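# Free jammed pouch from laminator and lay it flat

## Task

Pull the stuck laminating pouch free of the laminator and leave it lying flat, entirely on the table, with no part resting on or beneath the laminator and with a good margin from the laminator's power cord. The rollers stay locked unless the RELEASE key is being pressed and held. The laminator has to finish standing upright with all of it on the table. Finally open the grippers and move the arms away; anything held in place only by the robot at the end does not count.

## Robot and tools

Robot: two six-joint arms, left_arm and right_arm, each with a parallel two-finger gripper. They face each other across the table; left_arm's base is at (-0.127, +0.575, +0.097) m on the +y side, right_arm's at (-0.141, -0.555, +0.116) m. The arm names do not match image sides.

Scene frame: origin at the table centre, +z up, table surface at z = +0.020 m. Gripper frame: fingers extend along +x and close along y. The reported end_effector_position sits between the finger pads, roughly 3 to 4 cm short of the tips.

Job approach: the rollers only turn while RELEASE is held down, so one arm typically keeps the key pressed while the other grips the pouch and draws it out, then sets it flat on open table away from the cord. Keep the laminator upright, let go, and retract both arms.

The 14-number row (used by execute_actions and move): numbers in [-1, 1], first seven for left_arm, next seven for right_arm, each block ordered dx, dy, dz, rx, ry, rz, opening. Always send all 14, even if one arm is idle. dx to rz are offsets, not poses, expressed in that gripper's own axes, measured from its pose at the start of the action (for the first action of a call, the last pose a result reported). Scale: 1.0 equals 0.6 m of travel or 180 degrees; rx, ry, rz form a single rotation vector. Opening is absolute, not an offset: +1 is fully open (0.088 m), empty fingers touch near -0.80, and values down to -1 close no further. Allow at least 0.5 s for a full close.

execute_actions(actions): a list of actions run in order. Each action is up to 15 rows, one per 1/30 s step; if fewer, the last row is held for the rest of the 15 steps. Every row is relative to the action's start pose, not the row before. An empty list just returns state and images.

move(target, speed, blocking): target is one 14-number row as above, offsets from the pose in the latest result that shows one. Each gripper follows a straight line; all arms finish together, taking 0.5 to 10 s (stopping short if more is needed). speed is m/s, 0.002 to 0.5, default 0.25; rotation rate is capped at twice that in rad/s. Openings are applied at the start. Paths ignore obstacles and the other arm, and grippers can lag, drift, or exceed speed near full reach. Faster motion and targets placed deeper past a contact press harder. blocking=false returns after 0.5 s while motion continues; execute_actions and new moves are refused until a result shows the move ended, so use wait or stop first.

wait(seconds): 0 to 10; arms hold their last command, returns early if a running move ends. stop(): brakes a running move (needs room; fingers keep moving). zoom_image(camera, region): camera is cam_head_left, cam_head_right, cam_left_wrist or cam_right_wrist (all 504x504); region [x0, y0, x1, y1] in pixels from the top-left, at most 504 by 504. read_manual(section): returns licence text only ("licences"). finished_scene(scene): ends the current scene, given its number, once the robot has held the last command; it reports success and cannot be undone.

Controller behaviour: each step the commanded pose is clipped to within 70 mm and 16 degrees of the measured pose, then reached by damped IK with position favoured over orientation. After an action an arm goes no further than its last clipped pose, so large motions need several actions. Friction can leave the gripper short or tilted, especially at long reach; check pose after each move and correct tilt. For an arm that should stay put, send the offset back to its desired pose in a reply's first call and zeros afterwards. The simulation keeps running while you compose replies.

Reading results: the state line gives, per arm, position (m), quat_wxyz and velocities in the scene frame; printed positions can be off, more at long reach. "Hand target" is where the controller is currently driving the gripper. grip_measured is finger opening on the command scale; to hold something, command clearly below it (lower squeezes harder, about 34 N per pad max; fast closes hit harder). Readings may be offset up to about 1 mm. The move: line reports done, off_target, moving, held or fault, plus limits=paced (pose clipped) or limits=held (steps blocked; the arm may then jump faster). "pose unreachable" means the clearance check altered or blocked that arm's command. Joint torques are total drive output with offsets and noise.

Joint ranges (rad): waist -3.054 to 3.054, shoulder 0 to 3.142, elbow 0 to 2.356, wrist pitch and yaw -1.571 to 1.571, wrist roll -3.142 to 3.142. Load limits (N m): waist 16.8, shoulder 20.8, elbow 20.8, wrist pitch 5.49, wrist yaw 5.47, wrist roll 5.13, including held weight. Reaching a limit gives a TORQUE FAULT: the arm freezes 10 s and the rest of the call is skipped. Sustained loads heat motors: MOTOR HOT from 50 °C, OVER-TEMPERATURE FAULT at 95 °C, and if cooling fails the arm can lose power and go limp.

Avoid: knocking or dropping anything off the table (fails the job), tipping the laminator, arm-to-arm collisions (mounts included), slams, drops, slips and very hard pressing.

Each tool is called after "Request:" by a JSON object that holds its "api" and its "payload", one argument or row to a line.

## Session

Request:
{"api": "execute_actions", "payload": {
  "actions": []
}}

Scene clock: 0.00 s.
left_arm: end_effector_position=(+0.2112, +0.3625, +0.1409) grip_measured=+0.817 end_effector_quat_wxyz=(+0.936, +0.063, +0.101, +0.331) end_effector_velocity=(-0.001, +0.001, +0.002) end_effector_angular_velocity=(+0.016, +0.003, -0.004) | right_arm: end_effector_position=(-0.0632, -0.4271, +0.3001) grip_measured=+0.850 end_effector_quat_wxyz=(+0.753, +0.108, +0.641, -0.106) end_effector_velocity=(-0.002, -0.001, -0.001) end_effector_angular_velocity=(-0.010, +0.012, +0.010)
Joint positions: left_arm=[ 1.082  2.375  1.456 -1.047 -1.41  -1.783  0.079] | right_arm=[-0.324  1.079  1.097 -1.548  0.153  1.478  0.081]
Joint velocities: left_arm=[-0.002 -0.002 -0.002 -0.022 -0.007 -0.007  0.   ] | right_arm=[ 0.002  0.002 -0.002 -0.007 -0.007 -0.007  0.   ]
Joint torques (N m, as the arm reports them, + toward a larger angle): no reading
Motor temperatures (°C, as the motors report them): left_arm=[18 21 20 21 20 18] | right_arm=[20 20 19 20 19 20]
Heat: left arm: hottest shoulder 21 °C (+0.0 °C/min); right arm: hottest waist 20 °C (+0.0 °C/min).
Hand target (left_arm): +0.211, +0.362, +0.141; +0.936, +0.063, +0.101, +0.331
Hand target (right_arm): -0.063, -0.427, +0.300; +0.753, +0.108, +0.641, -0.106

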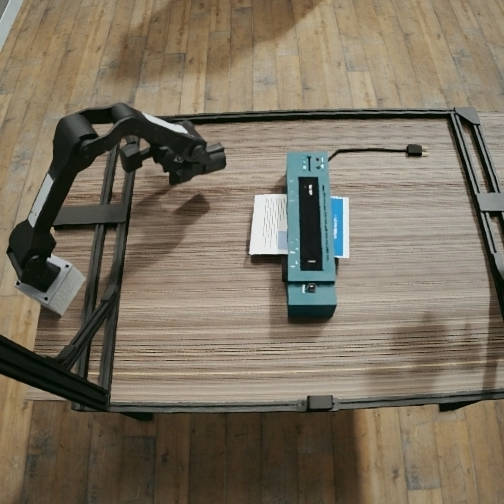

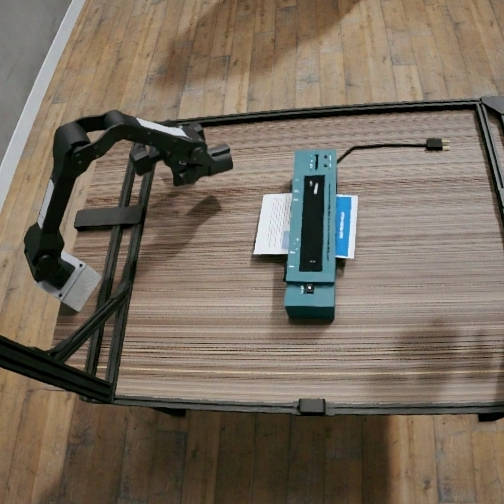

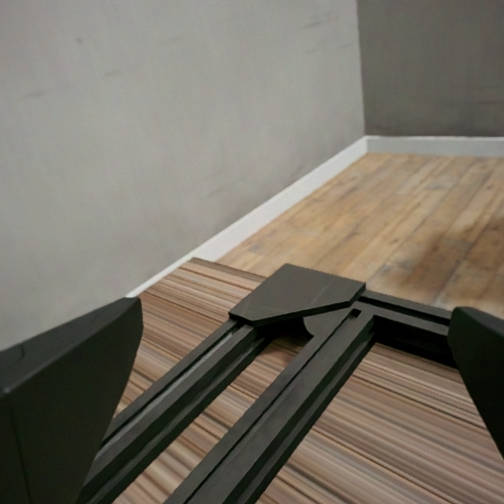

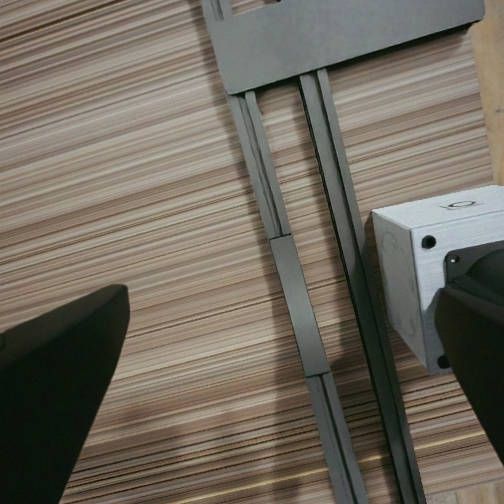

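Request:
{"api": "move", "payload": {
  "target": [-0.432,0.053,-0.025,-0.059,0.464,-0.424,0.2, 0.158,0.528,-0.373,-0.556,-0.098,0.226,-1]
}}

Scene clock: 5.10 s.
left_arm: end_effector_position=(-0.0078, +0.2210, +0.1760) grip_measured=+0.200 end_effector_quat_wxyz=(-0.645, +0.300, -0.630, +0.311) end_effector_velocity=(+0.003, -0.000, +0.002) end_effector_angular_velocity=(-0.004, -0.013, +0.019) | right_arm: end_effector_position=(-0.1655, -0.0626, +0.1868) grip_measured=-0.783 end_effector_quat_wxyz=(+0.633, -0.318, +0.314, +0.632) end_effector_velocity=(+0.000, -0.002, -0.001) end_effector_angular_velocity=(-0.008, +0.001, +0.008)
Joint positions: left_arm=[ 0.914  1.535  0.66   0.147  0.344 -1.247  0.049] | right_arm=[ 0.131  1.999  1.359 -0.287  0.041  0.045  0.001]
Joint velocities: left_arm=[-0.002 -0.007 -0.002  0.007 -0.022 -0.007 -0.001] | right_arm=[-0.002 -0.002 -0.002 -0.007 -0.007 -0.007 -0.   ]
Joint torques (N m, as the arm reports them, + toward a larger angle): left_arm=[ 0.29 -4.53  4.28  1.8   0.24 -0.11] | right_arm=[-0.3  -7.54  6.04  1.13 -0.09 -0.11]
Motor temperatures (°C, as the motors report them): left_arm=[18 23 21 21 20 18] | right_arm=[20 21 19 20 19 20]
Heat: left arm: hottest shoulder 23 °C (+23.5 °C/min); right arm: hottest shoulder 21 °C (+11.8 °C/min).
Hand target (left_arm): -0.009, +0.225, +0.169; +0.644, -0.299, +0.636, -0.303
Hand target (right_arm): -0.164, -0.061, +0.181; +0.631, -0.321, +0.317, +0.631
Off the commanded pose (left_arm): 0.006 m, 2 deg.
Off the commanded pose (right_arm): 0.007 m, 0 deg.
move: done

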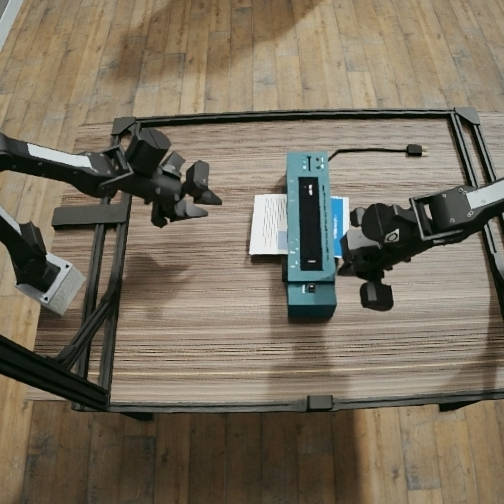

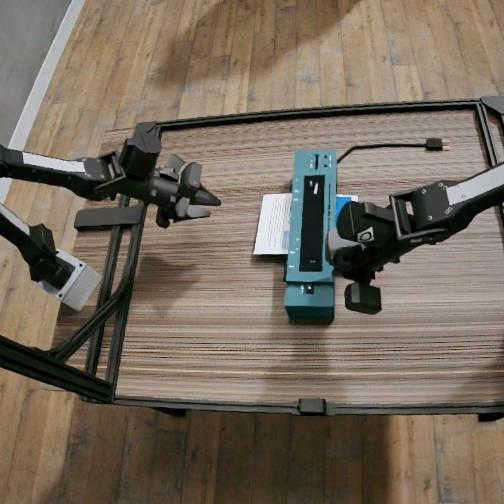

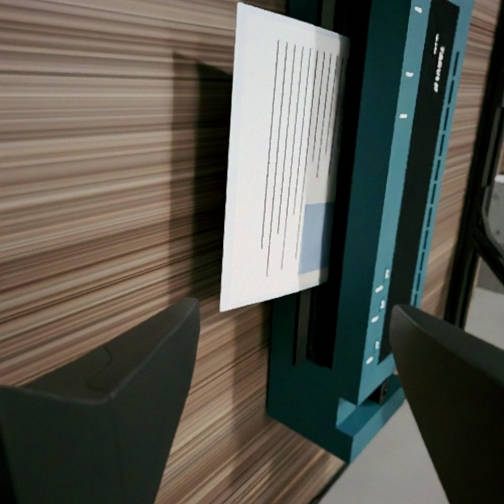

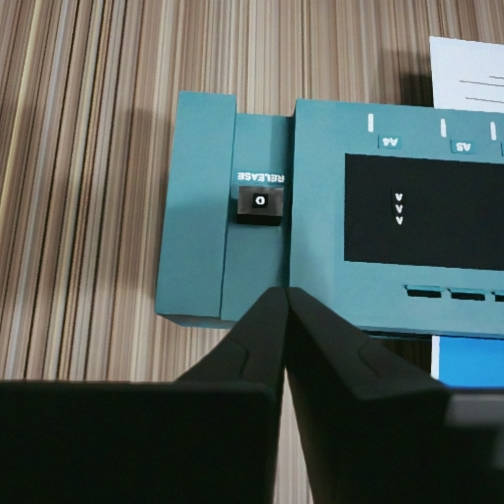

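Request:
{"api": "move", "payload": {
  "target": [0.177,0.065,0,0,0,0,0.2, 0.09,0.01,0.012,0,0,0,-1],
  "speed": 0.12
}}

Scene clock: 6.67 s.
left_arm: end_effector_position=(-0.0056, +0.1643, +0.0812) grip_measured=+0.200 end_effector_quat_wxyz=(-0.645, +0.300, -0.629, +0.312) end_effector_velocity=(+0.000, +0.000, -0.001) end_effector_angular_velocity=(-0.000, -0.011, -0.001) | right_arm: end_effector_position=(-0.1696, -0.0253, +0.1553) grip_measured=-0.783 end_effector_quat_wxyz=(+0.634, -0.314, +0.311, +0.634) end_effector_velocity=(-0.002, -0.002, -0.001) end_effector_angular_velocity=(-0.009, +0.004, +0.028)
Joint positions: left_arm=[ 0.84   2.033  0.752  0.571  0.288 -1.295  0.049] | right_arm=[ 0.135  2.174  1.49  -0.233  0.042  0.048  0.001]
Joint velocities: left_arm=[-0.002  0.002 -0.002  0.007 -0.007  0.007  0.   ] | right_arm=[-0.002 -0.002 -0.002 -0.007 -0.022 -0.022 -0.   ]
Joint torques (N m, as the arm reports them, + toward a larger angle): left_arm=[-0.28 -6.4   5.06  1.8  -0.01 -0.07] | right_arm=[ 0.29 -8.55  5.96  1.14  0.14  0.12]
Motor temperatures (°C, as the motors report them): left_arm=[18 23 21 22 20 18] | right_arm=[20 21 20 21 19 20]
Heat: left arm: hottest shoulder 23 °C (+18.0 °C/min); right arm: hottest shoulder 21 °C (+9.0 °C/min).
Hand target (left_arm): -0.006, +0.162, +0.080; +0.645, -0.300, +0.630, -0.311
Hand target (right_arm): -0.171, -0.024, +0.148; +0.633, -0.318, +0.314, +0.632
Off the commanded pose (left_arm): 0.003 m, 0 deg.
Off the commanded pose (right_arm): 0.008 m, 1 deg.
move: done

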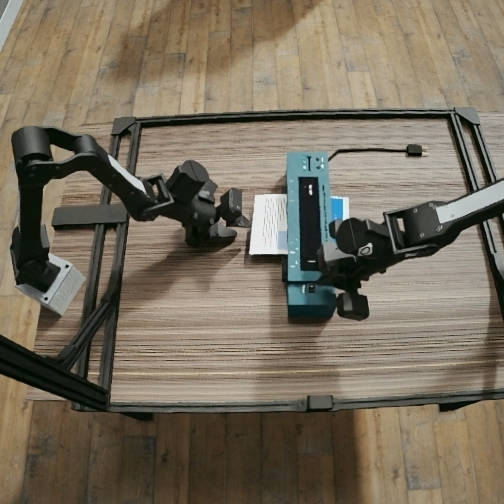

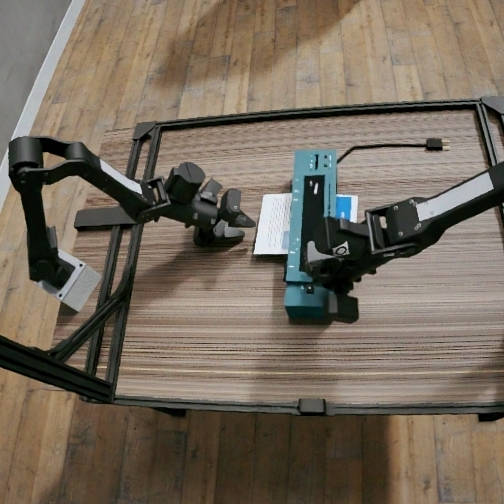

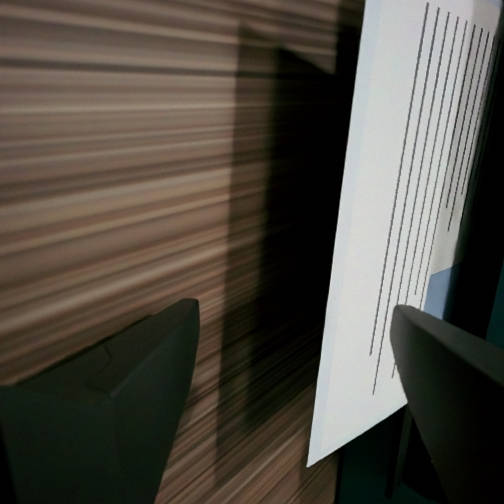

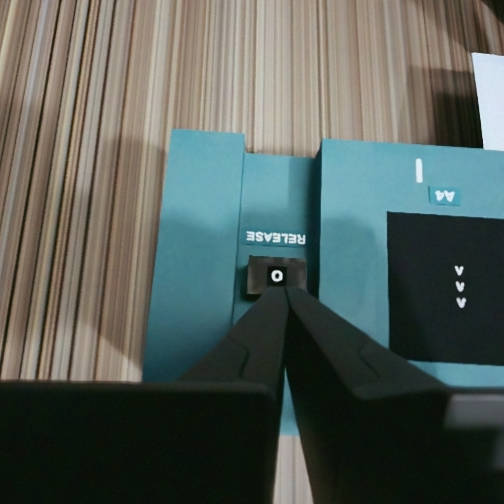

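Request:
{"api": "move", "payload": {
  "target": [0.063,-0.042,0,0,0,0,0.2, 0.098,0.005,-0.049,0,0,0,-1],
  "speed": 0.035
}}

Scene clock: 11.60 s.
left_arm: end_effector_position=(-0.0051, +0.1210, +0.0802) grip_measured=+0.200 end_effector_quat_wxyz=(-0.646, +0.300, -0.628, +0.315) end_effector_velocity=(-0.003, +0.002, -0.004) end_effector_angular_velocity=(+0.022, +0.009, +0.003) | right_arm: end_effector_position=(-0.1710, -0.0058, +0.1233) grip_measured=-0.783 end_effector_quat_wxyz=(+0.643, -0.294, +0.293, +0.644) end_effector_velocity=(-0.002, +0.001, +0.001) end_effector_angular_velocity=(+0.006, +0.012, +0.017)
Joint positions: left_arm=[ 0.796  2.133  0.93   0.505  0.254 -1.322  0.049] | right_arm=[ 0.135  2.28   1.49  -0.067  0.043  0.048  0.001]
Joint velocities: left_arm=[-0.007  0.002  0.002 -0.022 -0.007 -0.007 -0.   ] | right_arm=[-0.002 -0.002 -0.002  0.007 -0.022 -0.007 -0.   ]
Joint torques (N m, as the arm reports them, + toward a larger angle): left_arm=[-0.26 -7.33  5.56  1.5  -0.01 -0.14] | right_arm=[ 0.29 -5.41  4.3   1.32  0.1   0.11]
Motor temperatures (°C, as the motors report them): left_arm=[18 24 21 22 20 18] | right_arm=[20 22 20 21 19 20]
Heat: left arm: hottest shoulder 24 °C (+15.5 °C/min); right arm: hottest shoulder 22 °C (+10.3 °C/min).
Hand target (left_arm): -0.006, +0.119, +0.078; +0.646, -0.299, +0.629, -0.312
Hand target (right_arm): -0.172, -0.014, +0.092; +0.634, -0.314, +0.311, +0.634
Off the commanded pose (left_arm): 0.004 m, 0 deg.
Off the commanded pose (right_arm): 0.033 m, 3 deg.
move: off_target (right_arm)

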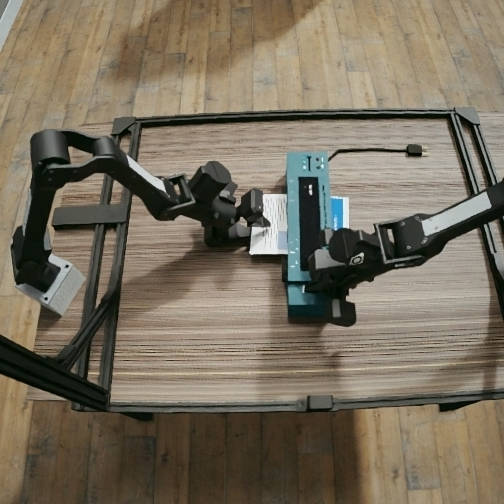

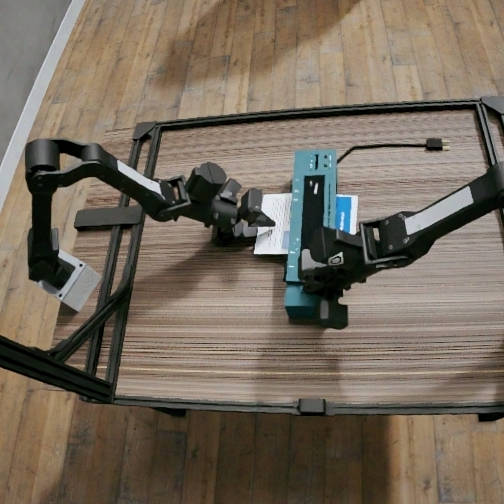

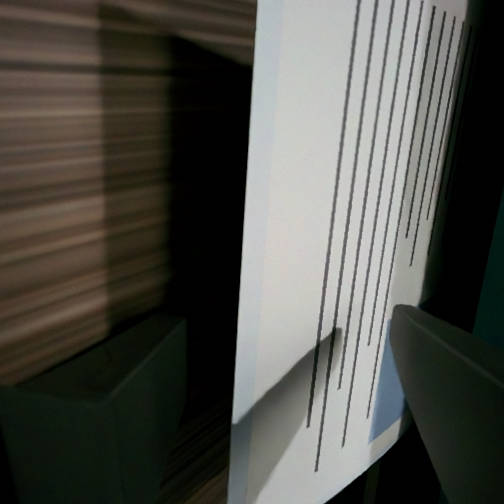

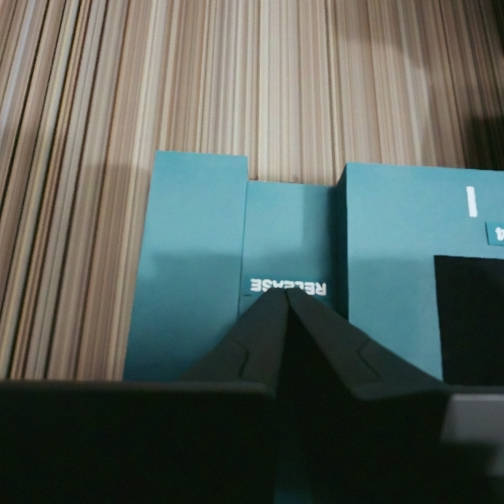

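Request:
{"api": "execute_actions", "payload": {
  "actions": [
    [[0,0,0,0,0,0,-1,0.03,0,-0.053,0,0.02,0,-1]],
    [[0,0,0,0,0,0,-1,0.03,0,-0.053,0,0.02,0,-1]],
    [[-0.03,0.02,0,0,0,0,-1,0.03,0,-0.053,0,0.02,0,-1]],
    [[-0.03,0.02,0,0,0,0,-1,0.03,0,-0.053,0,0.02,0,-1]]
  ]
}}

Scene clock: 13.80 s.
left_arm: end_effector_position=(-0.0046, +0.1493, +0.0947) grip_measured=-0.811 end_effector_quat_wxyz=(+0.645, -0.301, +0.613, -0.342) end_effector_velocity=(-0.002, -0.001, +0.002) end_effector_angular_velocity=(-0.009, +0.007, -0.004) | right_arm: end_effector_position=(-0.1709, -0.0052, +0.1204) grip_measured=-0.783 end_effector_quat_wxyz=(+0.648, -0.281, +0.282, +0.649) end_effector_velocity=(+0.003, -0.002, -0.001) end_effector_angular_velocity=(-0.007, -0.011, -0.002)
Joint positions: left_arm=[ 0.831  2.034  0.788  0.59   0.291 -1.271  0.   ] | right_arm=[0.135 2.28  1.452 0.006 0.044 0.049 0.001]
Joint velocities: left_arm=[-0.002 -0.002 -0.002  0.007  0.007 -0.007  0.   ] | right_arm=[-0.002 -0.002 -0.002 -0.007  0.007 -0.007 -0.   ]
Joint torques (N m, as the arm reports them, + toward a larger angle): left_arm=[ 0.5  -8.51  2.26  1.29  0.06  0.22] | right_arm=[ 0.03 -6.04  2.94  1.15 -0.07  0.1 ]
Motor temperatures (°C, as the motors report them): left_arm=[18 24 21 22 20 18] | right_arm=[20 23 20 21 19 20]
Heat: left arm: hottest shoulder 24 °C (+13.0 °C/min); right arm: hottest shoulder 23 °C (+13.0 °C/min).
Hand target (left_arm): -0.005, +0.157, +0.090; +0.647, -0.297, +0.617, -0.334
Hand target (right_arm): -0.171, -0.018, +0.087; +0.638, -0.305, +0.305, +0.638
Off the commanded pose (left_arm): 0.009 m, 1 deg.
Off the commanded pose (right_arm): 0.037 m, 4 deg.

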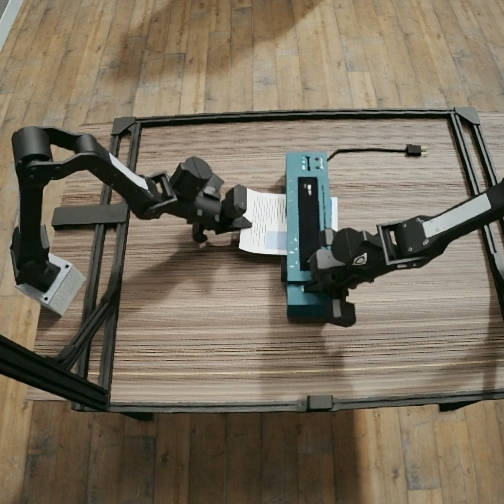

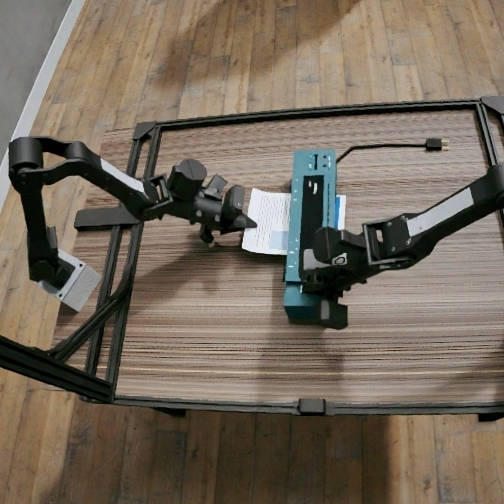

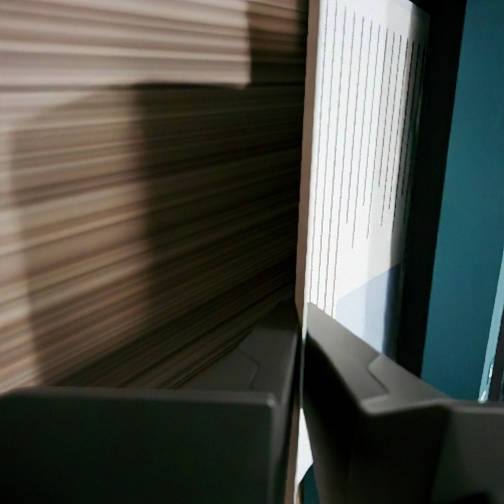

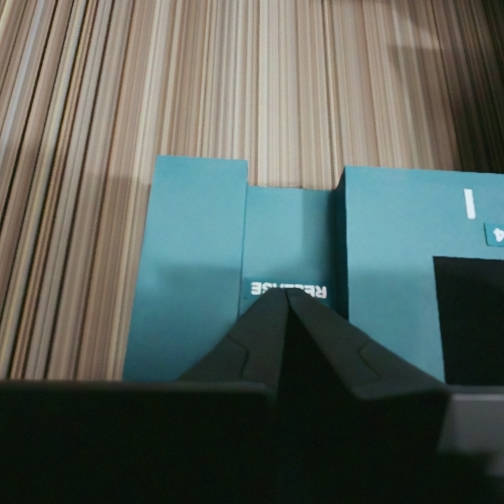

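Request:
{"api": "execute_actions", "payload": {
  "actions": [
    [[-0.043,0.034,0,0,0,0,-1,0.03,0,-0.053,0,0.02,0,-1]],
    [[-0.043,0.034,0,0,0,0,-1,0.03,0,-0.053,0,0.02,0,-1]],
    [[-0.043,0.034,0,0,0,0,-1,0.03,0,-0.053,0,0.02,0,-1]],
    [[-0.043,0.032,0,0,0,0,-1,0.03,0,-0.053,0,0.02,0,-1]],
    [[-0.043,0.032,0,0,0,0,-1,0.03,0,-0.053,0,0.02,0,-1]],
    [[-0.043,0.032,0,0,0,0,-1,0.03,0,-0.053,0,0.02,0,-1]]
  ]
}}

Scene clock: 17.07 s.
left_arm: end_effector_position=(+0.0058, +0.3246, +0.0919) grip_measured=-0.811 end_effector_quat_wxyz=(+0.642, -0.308, +0.607, -0.352) end_effector_velocity=(-0.002, +0.002, -0.000) end_effector_angular_velocity=(+0.005, +0.018, +0.001) | right_arm: end_effector_position=(-0.1704, -0.0007, +0.1211) grip_measured=-0.783 end_effector_quat_wxyz=(+0.656, -0.262, +0.267, +0.655) end_effector_velocity=(+0.003, +0.001, +0.004) end_effector_angular_velocity=(+0.012, +0.001, +0.003)
Joint positions: left_arm=[ 1.258  1.696  0.208  0.719  0.627 -0.966  0.   ] | right_arm=[0.134 2.284 1.425 0.09  0.046 0.052 0.001]
Joint velocities: left_arm=[ 0.002 -0.012 -0.002 -0.022  0.007 -0.007  0.   ] | right_arm=[-0.007 -0.007 -0.002  0.007 -0.007 -0.007 -0.   ]
Joint torques (N m, as the arm reports them, + toward a larger angle): left_arm=[ 0.88 -4.01  1.28  0.93  0.06  0.35] | right_arm=[ 0.04 -5.41  3.51  1.43 -0.07  0.14]
Motor temperatures (°C, as the motors report them): left_arm=[18 25 21 23 20 18] | right_arm=[20 23 20 21 19 20]
Heat: left arm: hottest shoulder 25 °C (+14.1 °C/min); right arm: hottest shoulder 23 °C (+10.5 °C/min).
Hand target (left_arm): +0.003, +0.331, +0.087; +0.643, -0.306, +0.613, -0.343
Hand target (right_arm): -0.170, -0.012, +0.087; +0.647, -0.284, +0.289, +0.646
Off the commanded pose (left_arm): 0.009 m, 1 deg.
Off the commanded pose (right_arm): 0.036 m, 4 deg.

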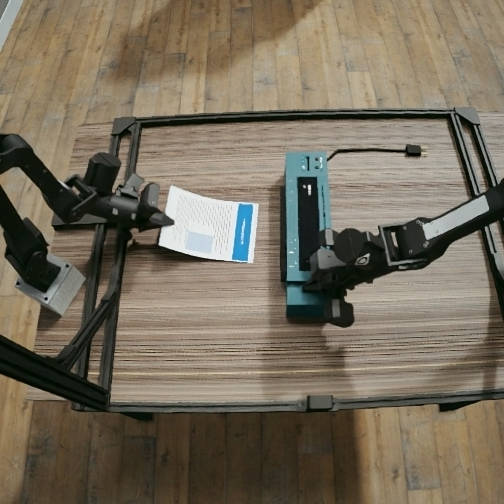

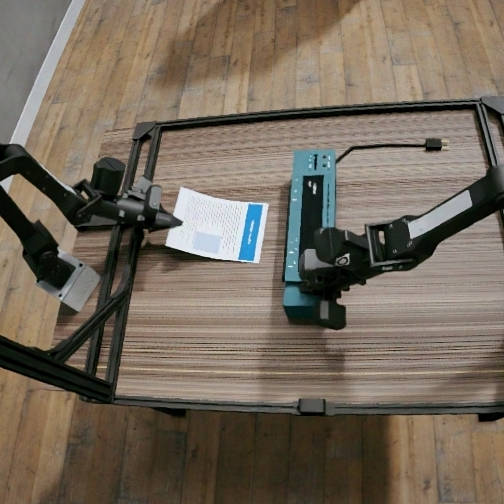

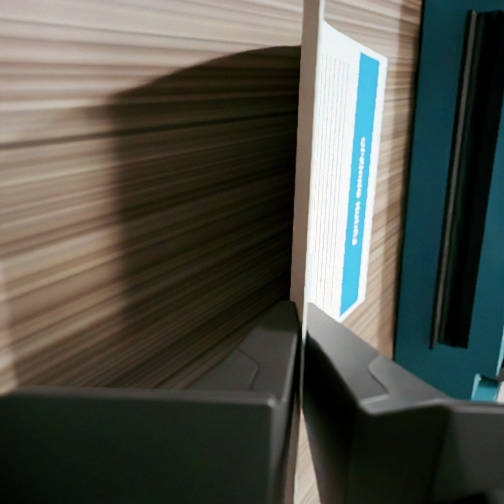

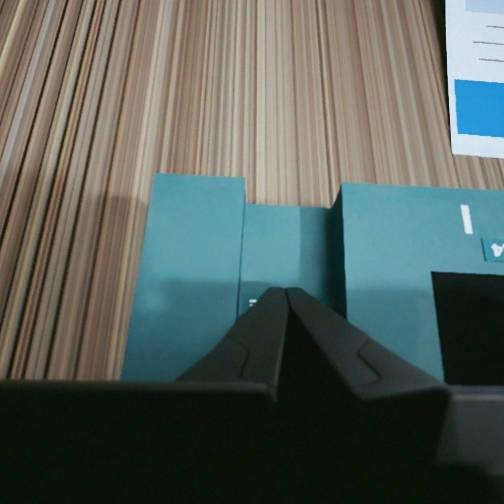

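Request:
{"api": "move", "payload": {
  "target": [0,0,0,0,0,0.1,0, -0.15,0,0.03,0,0,0,-1],
  "speed": 0.1
}}

Request:
{"api": "move", "payload": {
  "target": [-0.13,0,0,0,0,0,0, 0,0,0,0,0,0,-1],
  "speed": 0.08
}}

Scene clock: 19.23 s.
left_arm: end_effector_position=(+0.0038, +0.3283, +0.0883) grip_measured=+0.000 end_effector_quat_wxyz=(-0.686, +0.208, -0.653, +0.243) end_effector_velocity=(-0.004, +0.003, -0.003) end_effector_angular_velocity=(+0.021, +0.013, +0.002) | right_arm: end_effector_position=(-0.1693, -0.0494, +0.1964) grip_measured=-0.783 end_effector_quat_wxyz=(+0.657, -0.261, +0.265, +0.656) end_effector_velocity=(+0.001, -0.009, -0.011) end_effector_angular_velocity=(-0.042, -0.003, +0.008)
Joint positions: left_arm=[ 1.136  1.533  0.385  0.127  0.368 -0.94   0.039] | right_arm=[ 0.139  1.976  1.263 -0.05   0.049  0.055  0.001]
Joint velocities: left_arm=[-0.007 -0.002 -0.002 -0.022 -0.007 -0.007 -0.   ] | right_arm=[-0.002 -0.002 -0.022 -0.022 -0.007 -0.007  0.   ]
Joint torques (N m, as the arm reports them, + toward a larger angle): left_arm=[-0.18 -4.83  5.52  1.11  0.05  0.22] | right_arm=[  0.29 -10.43   4.25   1.09   0.15   0.12]
Motor temperatures (°C, as the motors report them): left_arm=[18 25 22 23 20 18] | right_arm=[20 24 20 22 19 20]
Heat: left arm: hottest shoulder 25 °C (+12.5 °C/min); right arm: hottest shoulder 24 °C (+12.5 °C/min).
Hand target (left_arm): +0.006, +0.325, +0.092; +0.689, -0.208, +0.648, -0.248
Hand target (right_arm): -0.170, -0.053, +0.196; +0.656, -0.262, +0.267, +0.655
Off the commanded pose (left_arm): 0.006 m, 1 deg.
Off the commanded pose (right_arm): 0.004 m, 0 deg.
move: done

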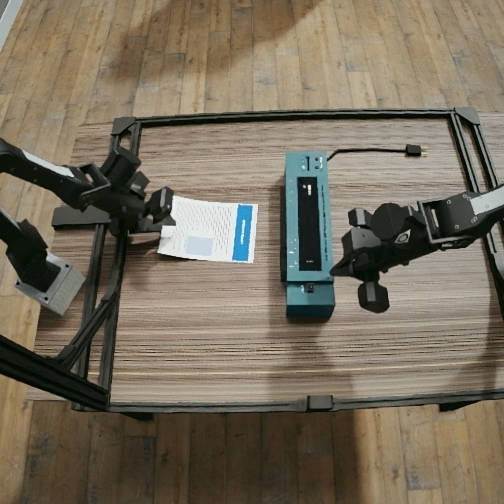

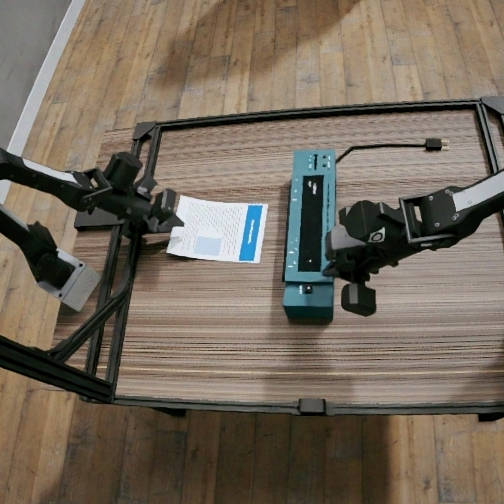

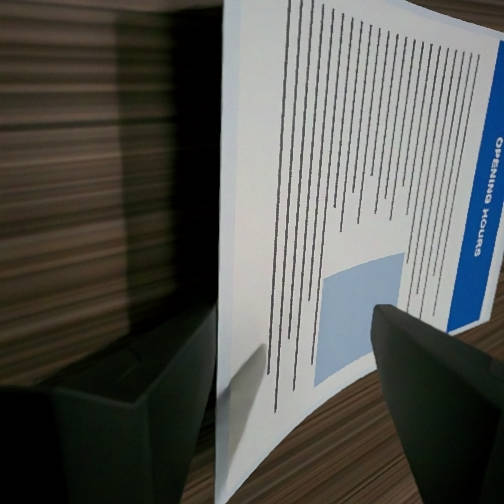

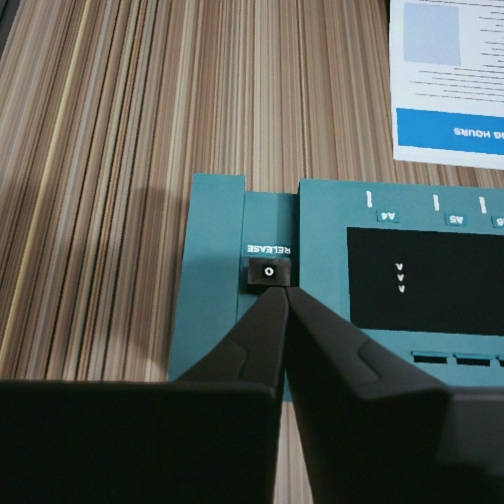

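Scene clock: 20.60 s.
left_arm: end_effector_position=(-0.0014, +0.3774, +0.1454) grip_measured=+0.000 end_effector_quat_wxyz=(-0.684, +0.207, -0.658, +0.237) end_effector_velocity=(-0.003, +0.003, -0.001) end_effector_angular_velocity=(+0.006, +0.013, -0.002) | right_arm: end_effector_position=(-0.1693, -0.0495, +0.1962) grip_measured=-0.783 end_effector_quat_wxyz=(+0.657, -0.261, +0.265, +0.656) end_effector_velocity=(+0.000, -0.002, -0.003) end_effector_angular_velocity=(-0.013, -0.001, +0.008)
Joint positions: left_arm=[ 1.304  1.129  0.424 -0.395  0.451 -0.782  0.039] | right_arm=[ 0.139  1.976  1.263 -0.05   0.049  0.055  0.001]
Joint velocities: left_arm=[ 0.007 -0.007 -0.002 -0.022  0.007  0.007 -0.   ] | right_arm=[-0.002  0.002 -0.002 -0.007 -0.007 -0.007 -0.   ]
Joint torques (N m, as the arm reports them, + toward a larger angle): left_arm=[ 0.25 -3.12  7.05  1.02  0.33  0.23] | right_arm=[-0.01 -9.34  5.35  1.25  0.03  0.02]
Motor temperatures (°C, as the motors report them): left_arm=[18 25 22 23 20 18] | right_arm=[20 24 21 22 19 20]
Heat: left arm: hottest shoulder 25 °C (+11.7 °C/min); right arm: hottest shoulder 24 °C (+11.7 °C/min).
Hand target (left_arm): +0.001, +0.376, +0.150; +0.686, -0.208, +0.653, -0.243
Hand target (right_arm): -0.169, -0.049, +0.196; +0.657, -0.261, +0.265, +0.656
Off the commanded pose (left_arm): 0.006 m, 1 deg.
Off the commanded pose (right_arm): 0.000 m, 0 deg.
move: done

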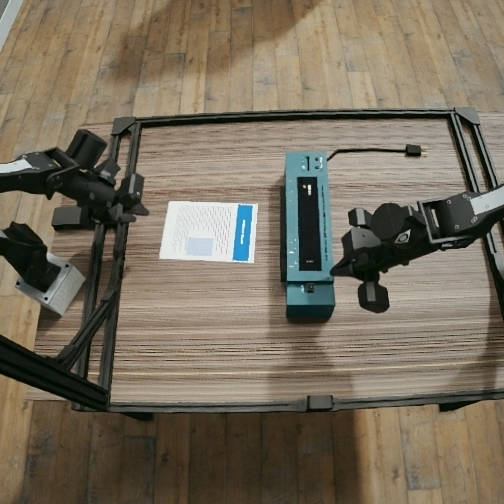

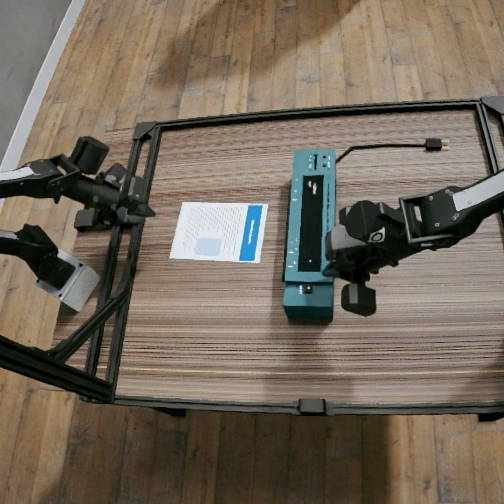

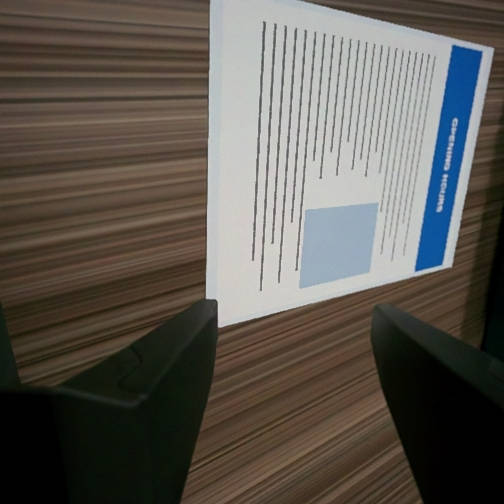

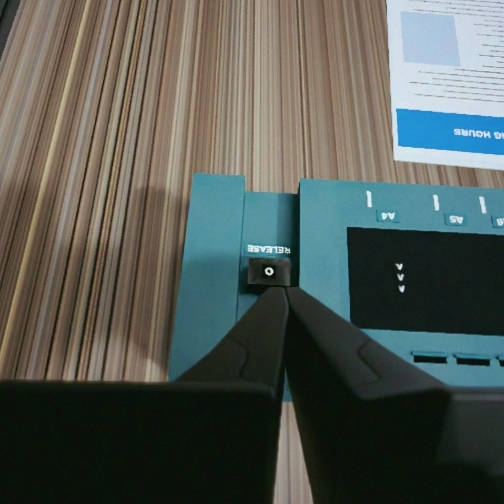

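Request:
{"api": "finished_scene", "payload": {
  "scene": 2
}}

The scene is finished: the task was done.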